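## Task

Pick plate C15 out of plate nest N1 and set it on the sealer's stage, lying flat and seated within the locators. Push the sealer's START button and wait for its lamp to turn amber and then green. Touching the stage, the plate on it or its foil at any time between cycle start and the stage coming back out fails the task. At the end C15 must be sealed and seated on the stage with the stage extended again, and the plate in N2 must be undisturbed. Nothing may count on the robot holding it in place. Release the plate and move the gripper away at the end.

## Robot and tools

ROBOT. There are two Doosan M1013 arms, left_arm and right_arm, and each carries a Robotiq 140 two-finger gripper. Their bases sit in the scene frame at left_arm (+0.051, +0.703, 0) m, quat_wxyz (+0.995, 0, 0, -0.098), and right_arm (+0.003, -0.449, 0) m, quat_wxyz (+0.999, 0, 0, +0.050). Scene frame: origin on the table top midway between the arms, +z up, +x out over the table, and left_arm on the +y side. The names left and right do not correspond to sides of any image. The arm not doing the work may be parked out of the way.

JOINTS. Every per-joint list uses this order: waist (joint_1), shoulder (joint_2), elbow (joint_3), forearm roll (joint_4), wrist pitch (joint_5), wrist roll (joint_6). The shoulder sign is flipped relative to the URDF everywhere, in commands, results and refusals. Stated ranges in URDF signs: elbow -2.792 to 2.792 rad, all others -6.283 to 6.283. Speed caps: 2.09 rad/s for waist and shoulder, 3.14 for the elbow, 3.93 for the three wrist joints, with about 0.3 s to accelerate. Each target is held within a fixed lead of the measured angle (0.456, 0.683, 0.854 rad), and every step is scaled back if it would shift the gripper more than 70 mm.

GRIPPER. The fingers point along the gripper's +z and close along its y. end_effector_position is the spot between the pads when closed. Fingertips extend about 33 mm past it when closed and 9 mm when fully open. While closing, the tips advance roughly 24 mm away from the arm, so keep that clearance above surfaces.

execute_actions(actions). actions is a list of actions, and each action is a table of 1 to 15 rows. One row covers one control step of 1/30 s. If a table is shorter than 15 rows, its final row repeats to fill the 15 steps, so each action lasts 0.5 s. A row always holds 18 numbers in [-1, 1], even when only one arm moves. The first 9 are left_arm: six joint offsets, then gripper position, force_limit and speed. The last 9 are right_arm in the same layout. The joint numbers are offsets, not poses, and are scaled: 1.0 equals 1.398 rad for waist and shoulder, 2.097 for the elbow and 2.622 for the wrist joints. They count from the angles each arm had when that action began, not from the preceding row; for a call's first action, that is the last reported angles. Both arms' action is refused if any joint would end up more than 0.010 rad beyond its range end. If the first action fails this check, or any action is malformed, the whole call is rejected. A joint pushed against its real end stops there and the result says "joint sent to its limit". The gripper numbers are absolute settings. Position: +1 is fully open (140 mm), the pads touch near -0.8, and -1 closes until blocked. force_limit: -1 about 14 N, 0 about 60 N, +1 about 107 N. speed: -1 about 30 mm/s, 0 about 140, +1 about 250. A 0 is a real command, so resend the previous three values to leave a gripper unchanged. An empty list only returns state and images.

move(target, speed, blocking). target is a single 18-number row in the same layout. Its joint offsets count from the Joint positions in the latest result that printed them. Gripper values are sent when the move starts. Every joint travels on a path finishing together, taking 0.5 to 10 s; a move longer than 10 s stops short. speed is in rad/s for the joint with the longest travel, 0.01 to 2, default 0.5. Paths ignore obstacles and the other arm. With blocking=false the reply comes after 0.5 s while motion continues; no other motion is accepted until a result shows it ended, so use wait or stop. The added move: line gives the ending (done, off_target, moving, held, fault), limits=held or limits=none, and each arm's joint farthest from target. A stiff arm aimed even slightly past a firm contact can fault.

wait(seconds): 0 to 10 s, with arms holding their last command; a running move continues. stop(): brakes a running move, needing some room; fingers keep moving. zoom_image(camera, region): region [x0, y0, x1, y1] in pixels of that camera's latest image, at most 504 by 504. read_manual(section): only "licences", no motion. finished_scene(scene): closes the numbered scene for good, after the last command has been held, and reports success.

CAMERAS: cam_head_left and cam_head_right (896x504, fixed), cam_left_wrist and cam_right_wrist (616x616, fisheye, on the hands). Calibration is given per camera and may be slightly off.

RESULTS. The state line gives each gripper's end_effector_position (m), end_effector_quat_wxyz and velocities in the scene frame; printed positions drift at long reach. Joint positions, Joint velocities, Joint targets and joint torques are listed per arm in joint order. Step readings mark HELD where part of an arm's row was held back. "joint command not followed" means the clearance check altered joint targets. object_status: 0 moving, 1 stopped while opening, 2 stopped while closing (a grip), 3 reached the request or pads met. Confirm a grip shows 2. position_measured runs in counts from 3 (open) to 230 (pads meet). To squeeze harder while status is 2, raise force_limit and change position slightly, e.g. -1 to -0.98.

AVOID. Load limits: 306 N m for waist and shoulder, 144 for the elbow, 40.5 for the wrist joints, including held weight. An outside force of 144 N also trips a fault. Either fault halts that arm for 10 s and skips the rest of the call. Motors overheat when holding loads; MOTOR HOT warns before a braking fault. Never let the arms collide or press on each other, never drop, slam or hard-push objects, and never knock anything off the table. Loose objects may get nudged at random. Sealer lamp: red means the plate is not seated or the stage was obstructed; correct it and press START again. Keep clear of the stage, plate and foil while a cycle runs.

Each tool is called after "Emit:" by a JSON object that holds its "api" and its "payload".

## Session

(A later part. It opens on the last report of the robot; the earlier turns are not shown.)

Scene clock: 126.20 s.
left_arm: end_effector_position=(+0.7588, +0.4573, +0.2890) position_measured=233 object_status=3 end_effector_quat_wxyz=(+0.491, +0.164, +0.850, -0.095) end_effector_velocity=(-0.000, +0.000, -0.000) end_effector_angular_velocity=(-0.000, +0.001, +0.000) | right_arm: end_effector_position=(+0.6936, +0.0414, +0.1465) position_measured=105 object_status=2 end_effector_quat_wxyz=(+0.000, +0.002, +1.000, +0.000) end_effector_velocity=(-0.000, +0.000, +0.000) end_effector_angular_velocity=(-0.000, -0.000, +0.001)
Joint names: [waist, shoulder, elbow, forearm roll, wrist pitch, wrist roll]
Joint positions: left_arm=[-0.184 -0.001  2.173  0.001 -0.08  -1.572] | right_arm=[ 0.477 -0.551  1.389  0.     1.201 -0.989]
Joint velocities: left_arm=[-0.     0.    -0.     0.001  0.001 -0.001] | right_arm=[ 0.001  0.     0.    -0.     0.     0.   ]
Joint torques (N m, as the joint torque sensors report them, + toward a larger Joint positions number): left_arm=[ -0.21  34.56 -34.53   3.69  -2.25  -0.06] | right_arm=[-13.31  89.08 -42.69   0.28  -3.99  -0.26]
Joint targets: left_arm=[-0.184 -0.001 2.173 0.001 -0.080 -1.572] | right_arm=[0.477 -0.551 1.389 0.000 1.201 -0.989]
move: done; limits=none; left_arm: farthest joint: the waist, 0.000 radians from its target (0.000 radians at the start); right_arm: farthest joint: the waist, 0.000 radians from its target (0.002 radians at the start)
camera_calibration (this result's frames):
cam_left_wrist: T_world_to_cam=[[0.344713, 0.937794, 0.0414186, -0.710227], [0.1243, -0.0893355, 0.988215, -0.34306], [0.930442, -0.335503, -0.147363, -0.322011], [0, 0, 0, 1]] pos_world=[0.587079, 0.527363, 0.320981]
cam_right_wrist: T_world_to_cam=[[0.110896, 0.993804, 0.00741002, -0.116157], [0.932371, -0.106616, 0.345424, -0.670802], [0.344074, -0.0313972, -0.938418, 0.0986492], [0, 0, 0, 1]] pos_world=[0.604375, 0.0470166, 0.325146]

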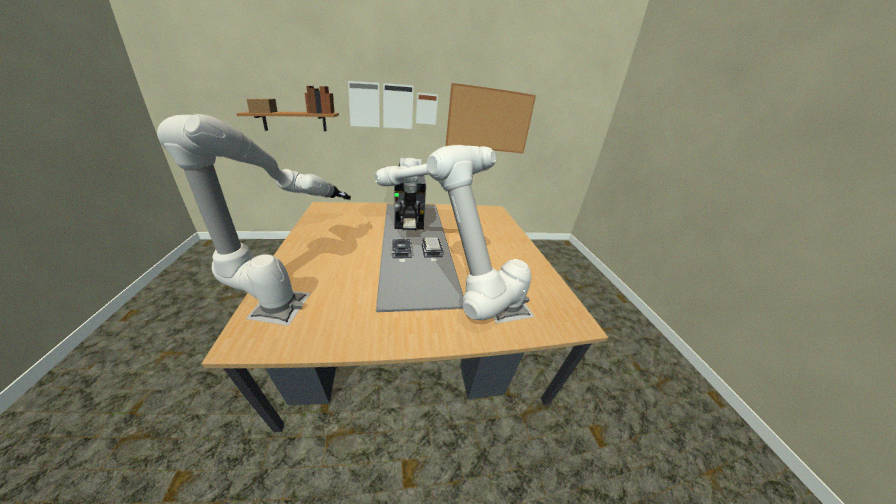

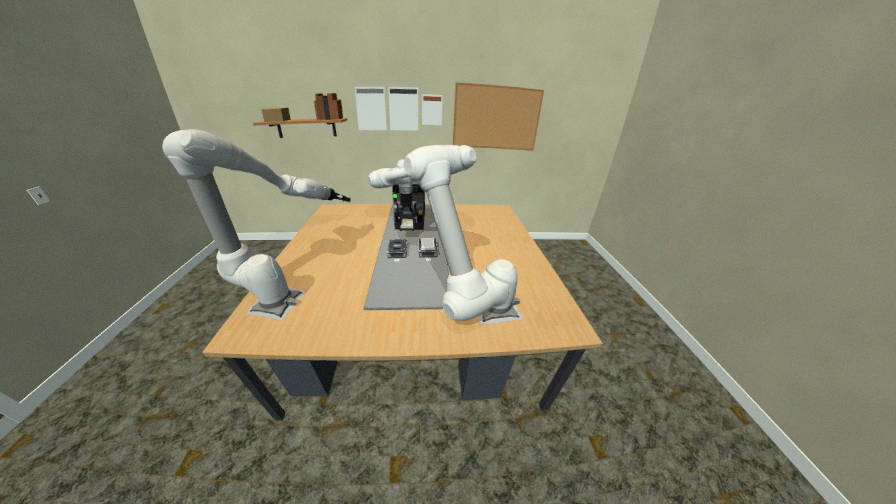

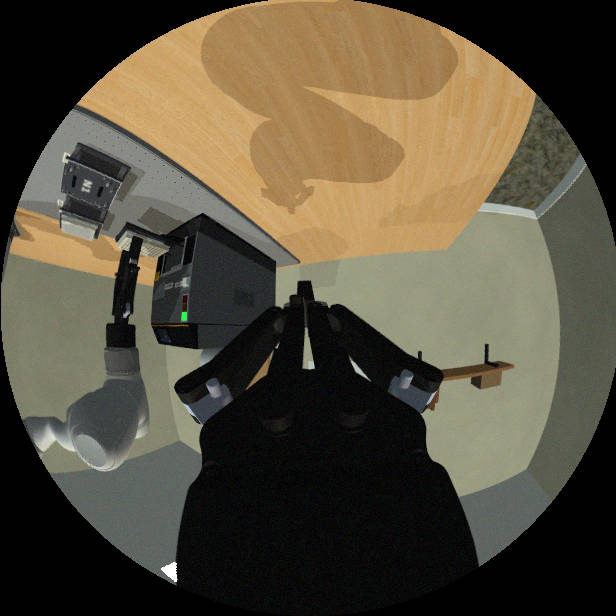

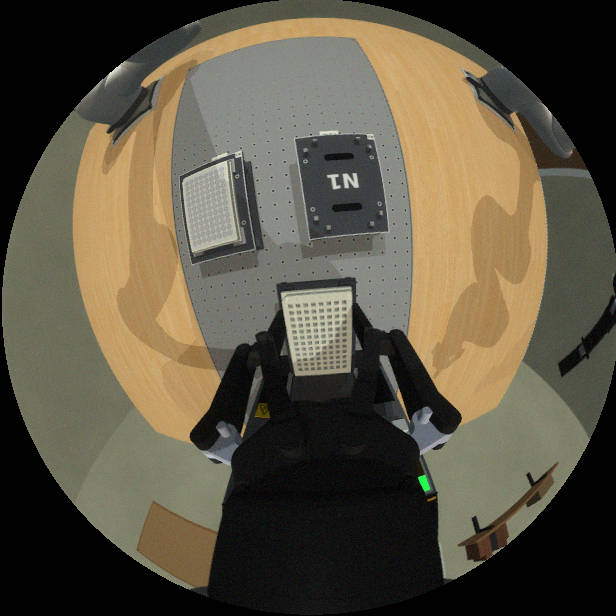

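Emit:
{"api": "move", "payload": {"target": [0,0,0,0,0,0,-1,0,0,0.0008,0.0013,0.0014,0,-0.0004,0,-1,-1,-0.6], "speed": 0.01}}

Emit:
{"api": "move", "payload": {"target": [0,0,0,0,0,0,-1,0,0,0,0,0,0,0,0,0.4,-0.5,-0.6]}}

Emit:
{"api": "move", "payload": {"target": [0,0,0,0,0,0,-1,0,0,0.003,0.017,-0.010,0,0.018,0,0.4,-0.5,-0.6], "speed": 0.15}}

Emit:
{"api": "zoom_image", "payload": {"camera": "cam_right_wrist", "region": [250,250,390,410]}}

Scene clock: 128.97 s.
left_arm: end_effector_position=(+0.7588, +0.4573, +0.2890) position_measured=233 object_status=3 end_effector_quat_wxyz=(+0.491, +0.164, +0.850, -0.095) end_effector_velocity=(-0.000, +0.000, -0.000) end_effector_angular_velocity=(+0.002, +0.001, -0.001) | right_arm: end_effector_position=(+0.6921, +0.0415, +0.1464) position_measured=105 object_status=2 end_effector_quat_wxyz=(+0.000, +0.002, +1.000, +0.000) end_effector_velocity=(+0.001, -0.000, +0.000) end_effector_angular_velocity=(+0.001, -0.000, -0.001)
Joint names: [waist, shoulder, elbow, forearm roll, wrist pitch, wrist roll]
Joint positions: left_arm=[-0.184 -0.001  2.173  0.001 -0.08  -1.572] | right_arm=[ 0.478 -0.549  1.392  0.     1.2   -0.989]
Joint velocities: left_arm=[ 0.     0.    -0.     0.001  0.001  0.001] | right_arm=[-0.001 -0.    -0.001  0.001  0.    -0.001]
Joint torques (N m, as the joint torque sensors report them, + toward a larger Joint positions number): left_arm=[ -0.12  32.81 -34.75   3.73  -2.    -0.23] | right_arm=[ -6.54  91.14 -39.37   2.62  -1.45  -0.26]
Joint targets: left_arm=[-0.184 -0.001 2.173 0.001 -0.080 -1.572] | right_arm=[0.478 -0.549 1.392 0.000 1.200 -0.989]
move: done; limits=none; left_arm: farthest joint: the waist, 0.000 radians from its target (0.000 radians at the start); right_arm: farthest joint: the waist, 0.000 radians from its target (0.001 radians at the start)
camera_calibration (this result's frames):
cam_left_wrist: T_world_to_cam=[[0.344713, 0.937794, 0.0414184, -0.710227], [0.1243, -0.0893353, 0.988215, -0.34306], [0.930442, -0.335502, -0.147363, -0.322011], [0, 0, 0, 1]] pos_world=[0.587079, 0.527363, 0.320981]
cam_right_wrist: T_world_to_cam=[[0.109786, 0.993928, 0.00731117, -0.11529], [0.932499, -0.105542, 0.345408, -0.669494], [0.344082, -0.0311034, -0.938424, 0.0991455], [0, 0, 0, 1]] pos_world=[0.602845, 0.0470137, 0.325132]

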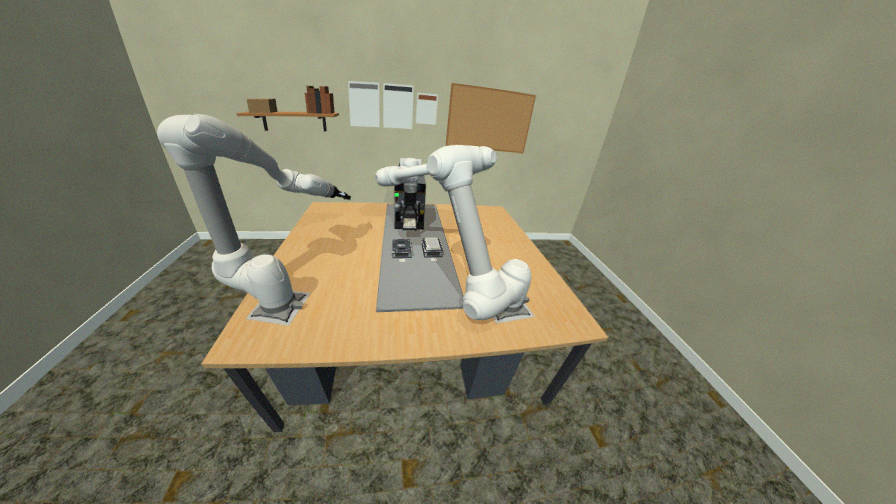

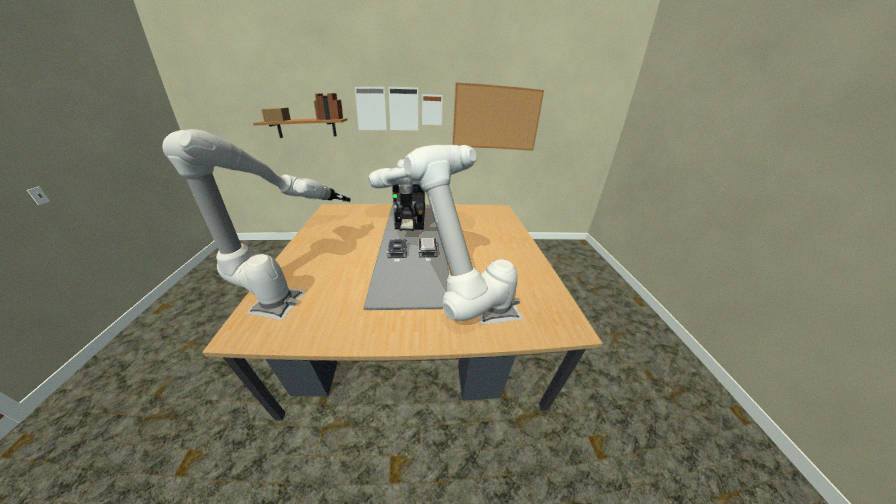

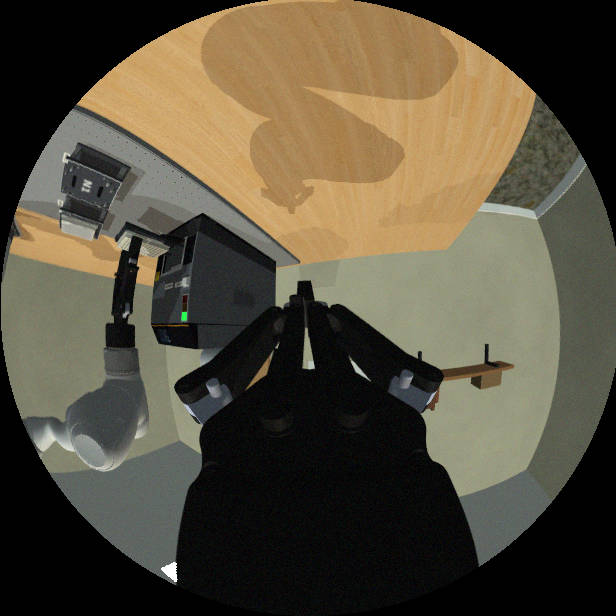

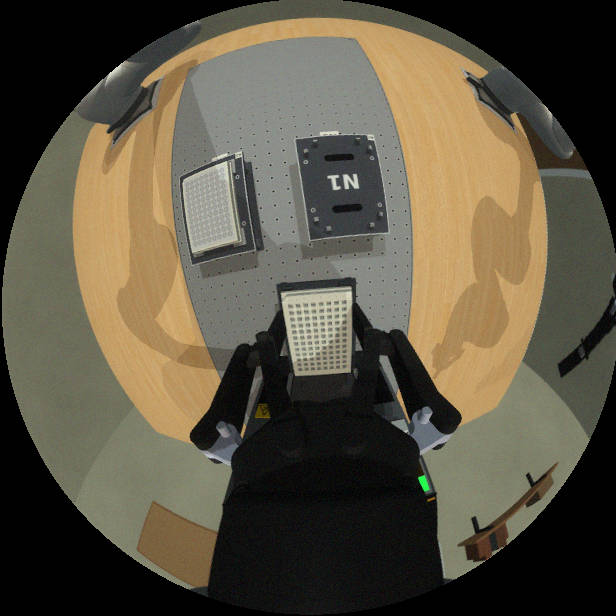

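Scene clock: 129.47 s.
left_arm: end_effector_position=(+0.7588, +0.4573, +0.2890) position_measured=233 object_status=3 end_effector_quat_wxyz=(+0.491, +0.164, +0.850, -0.095) end_effector_velocity=(+0.000, +0.000, +0.001) end_effector_angular_velocity=(+0.000, -0.002, -0.001) | right_arm: end_effector_position=(+0.6921, +0.0415, +0.1464) position_measured=78 object_status=3 end_effector_quat_wxyz=(+0.000, +0.002, +1.000, +0.000) end_effector_velocity=(-0.000, -0.001, -0.000) end_effector_angular_velocity=(-0.001, +0.001, -0.001)
Joint names: [waist, shoulder, elbow, forearm roll, wrist pitch, wrist roll]
Joint positions: left_arm=[-0.184 -0.001  2.173  0.001 -0.08  -1.572] | right_arm=[ 0.478 -0.549  1.392  0.     1.2   -0.989]
Joint velocities: left_arm=[ 0.     0.001  0.     0.    -0.001  0.001] | right_arm=[-0.001  0.     0.001 -0.     0.     0.   ]
Joint torques (N m, as the joint torque sensors report them, + toward a larger Joint positions number): left_arm=[ -1.08  33.22 -34.2    3.62  -2.22  -0.16] | right_arm=[ -3.26  91.21 -38.2    3.87  -0.33  -0.37]
Joint targets: left_arm=[-0.184 -0.001 2.173 0.001 -0.080 -1.572] | right_arm=[0.478 -0.549 1.392 0.000 1.200 -0.989]
move: done; limits=none; left_arm: farthest joint: the waist, 0.000 radians from its target (0.000 radians at the start); right_arm: farthest joint: the waist, 0.000 radians from its target (0.000 radians at the start)
camera_calibration (this result's frames):
cam_left_wrist: T_world_to_cam=[[0.344713, 0.937794, 0.0414183, -0.710227], [0.1243, -0.0893353, 0.988215, -0.34306], [0.930442, -0.335502, -0.147363, -0.322011], [0, 0, 0, 1]] pos_world=[0.587079, 0.527363, 0.320981]
cam_right_wrist: T_world_to_cam=[[0.109783, 0.993928, 0.00737153, -0.115317], [0.932472, -0.105557, 0.345476, -0.669505], [0.344157, -0.0310537, -0.938399, 0.0990819], [0, 0, 0, 1]] pos_world=[0.602855, 0.0470227, 0.325126]

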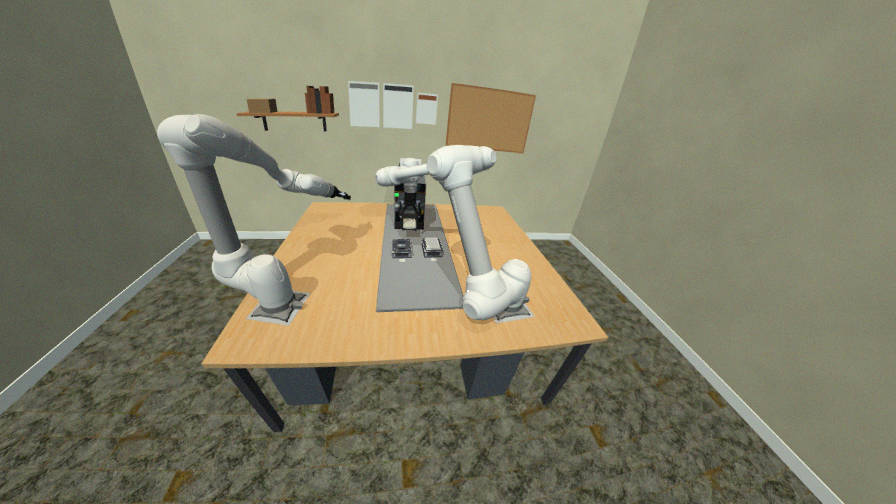

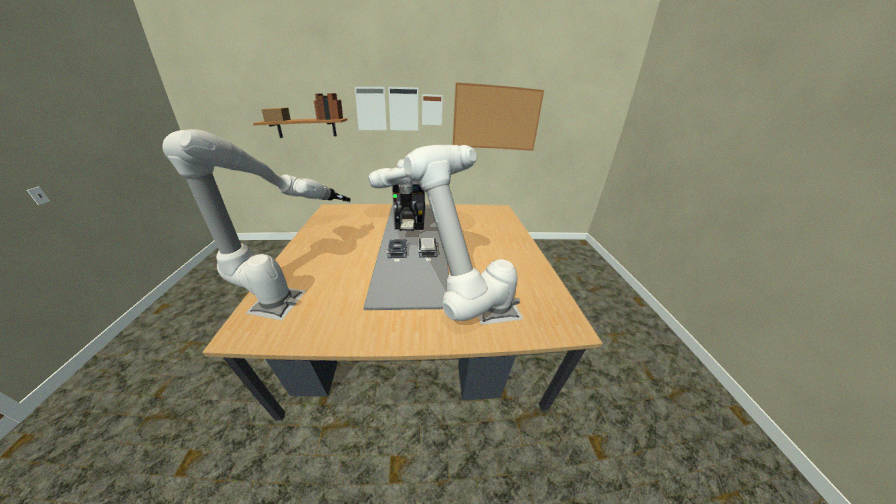

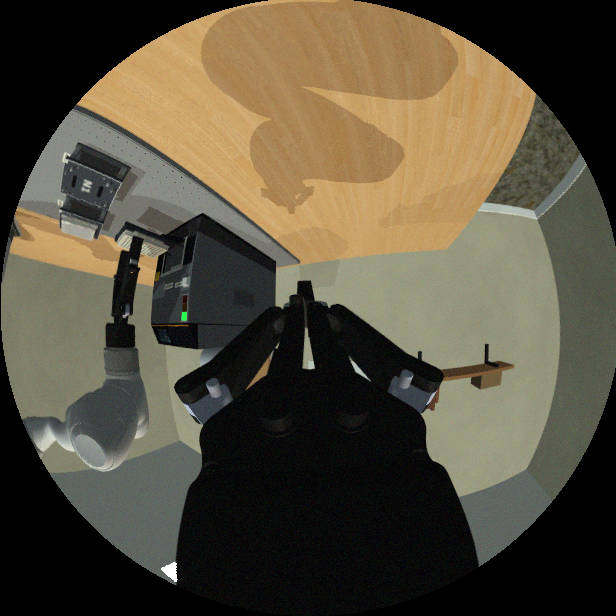

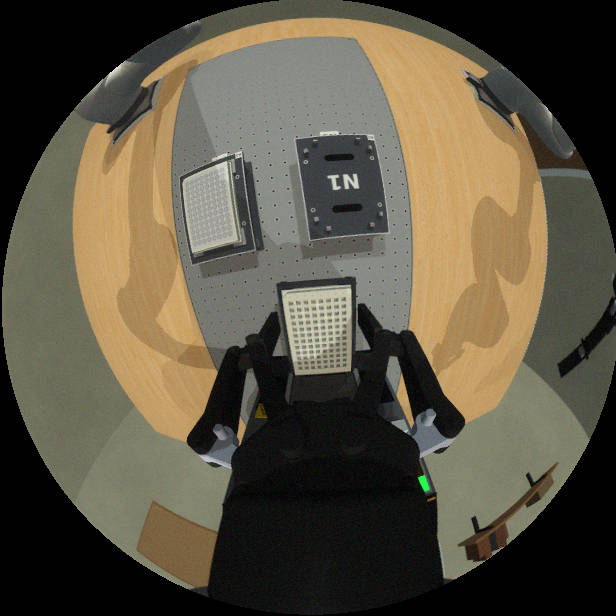

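Scene clock: 130.20 s.
left_arm: end_effector_position=(+0.7588, +0.4573, +0.2890) position_measured=233 object_status=3 end_effector_quat_wxyz=(+0.491, +0.164, +0.850, -0.095) end_effector_velocity=(-0.000, -0.000, -0.000) end_effector_angular_velocity=(+0.001, +0.000, -0.001) | right_arm: end_effector_position=(+0.6859, +0.0417, +0.1775) position_measured=78 object_status=3 end_effector_quat_wxyz=(-0.001, -0.000, +1.000, -0.000) end_effector_velocity=(+0.001, -0.001, -0.000) end_effector_angular_velocity=(+0.000, -0.000, -0.002)
Joint names: [waist, shoulder, elbow, forearm roll, wrist pitch, wrist roll]
Joint positions: left_arm=[-0.184 -0.001  2.173  0.001 -0.08  -1.572] | right_arm=[ 0.482 -0.525  1.371  0.     1.247 -0.989]
Joint velocities: left_arm=[-0.    -0.    -0.    -0.     0.     0.002] | right_arm=[-0.002 -0.    -0.     0.    -0.     0.   ]
Joint torques (N m, as the joint torque sensors report them, + toward a larger Joint positions number): left_arm=[ -0.14  32.82 -34.55   3.8   -2.1    0.02] | right_arm=[ -2.93  89.64 -38.7    3.97  -0.36  -0.41]
Joint targets: left_arm=[-0.184 -0.001 2.173 0.001 -0.080 -1.572] | right_arm=[0.482 -0.525 1.371 0.000 1.247 -0.989]
move: done; limits=none; left_arm: farthest joint: the waist, 0.000 radians from its target (0.000 radians at the start); right_arm: farthest joint: the waist, 0.000 radians from its target (0.004 radians at the start)
camera_calibration (this result's frames):
cam_left_wrist: T_world_to_cam=[[0.344713, 0.937794, 0.0414184, -0.710227], [0.1243, -0.0893354, 0.988215, -0.34306], [0.930442, -0.335502, -0.147363, -0.322011], [0, 0, 0, 1]] pos_world=[0.587079, 0.527363, 0.320981]
cam_right_wrist: T_world_to_cam=[[0.105615, 0.99439, 0.00579995, -0.111904], [0.933624, -0.101166, 0.343675, -0.675077], [0.342334, -0.0308823, -0.939071, 0.131691], [0, 0, 0, 1]] pos_world=[0.597004, 0.0470491, 0.356324]

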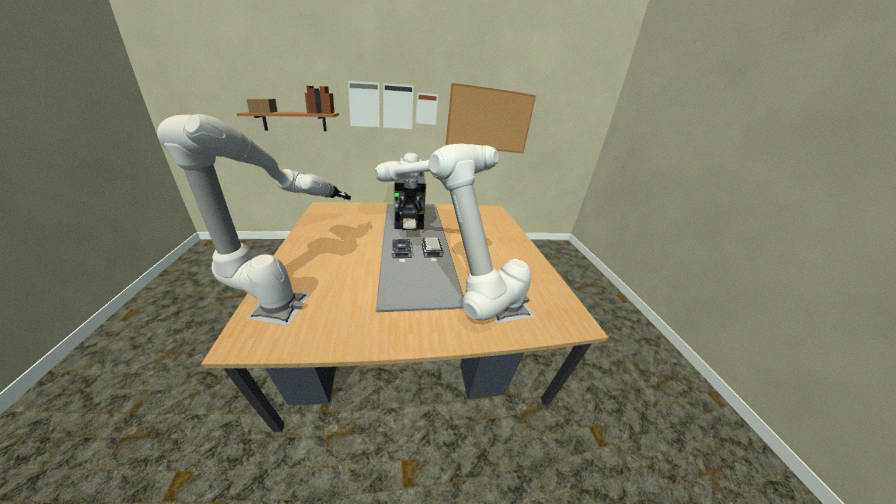

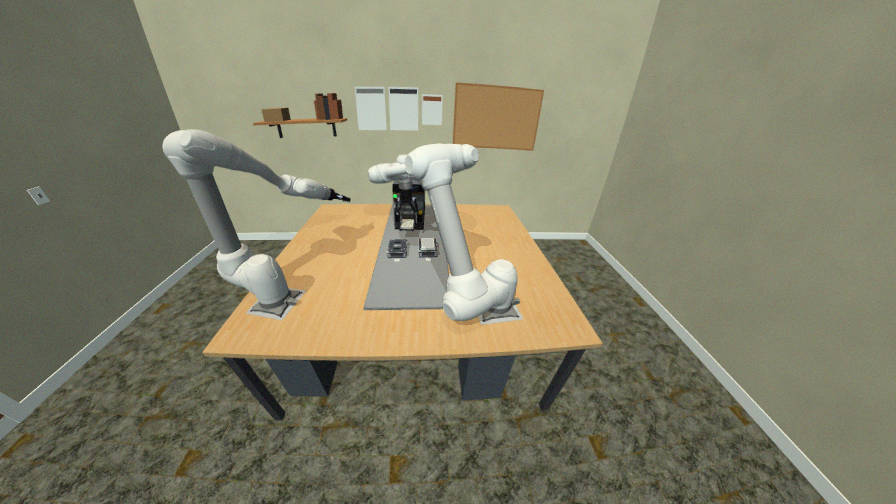

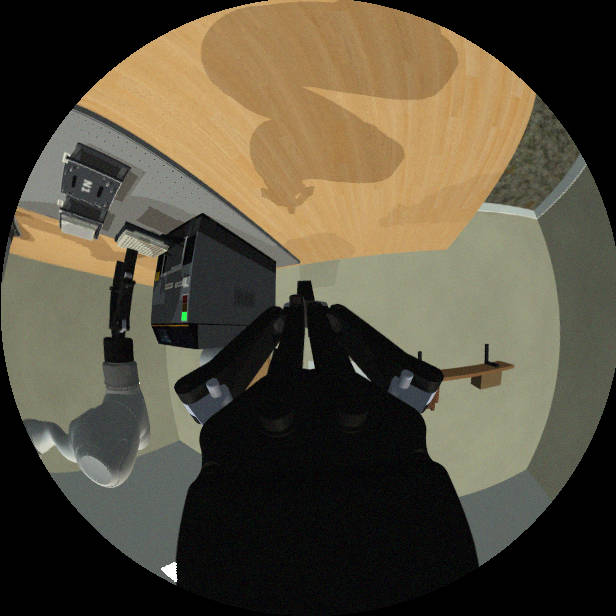

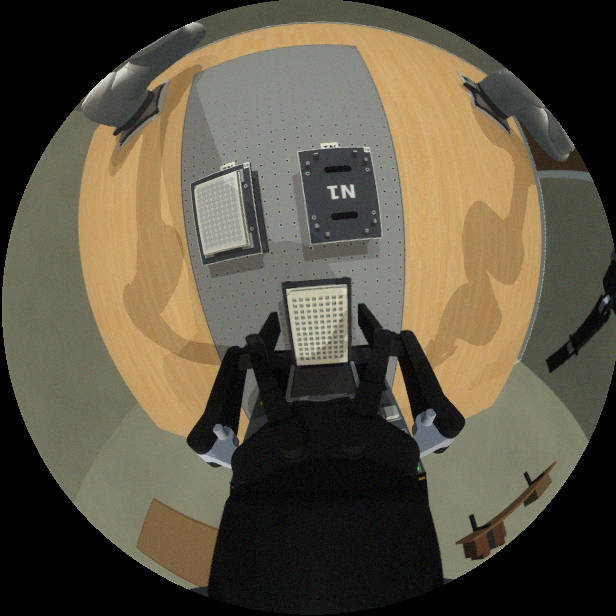

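Region (250, 250, 390, 410) of cam_right_wrist's 616x616 image, scaled by 3.150, with more detail than that image has; it fills the left 441 columns of this view, and the rest is white.

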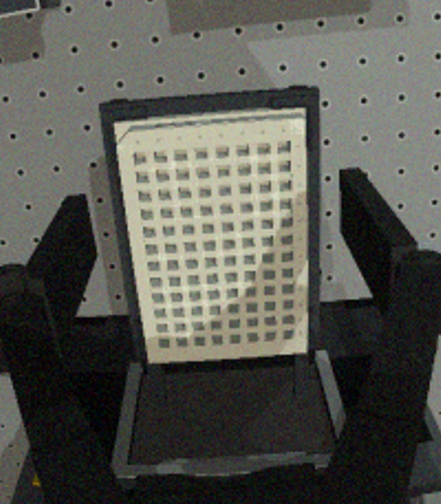

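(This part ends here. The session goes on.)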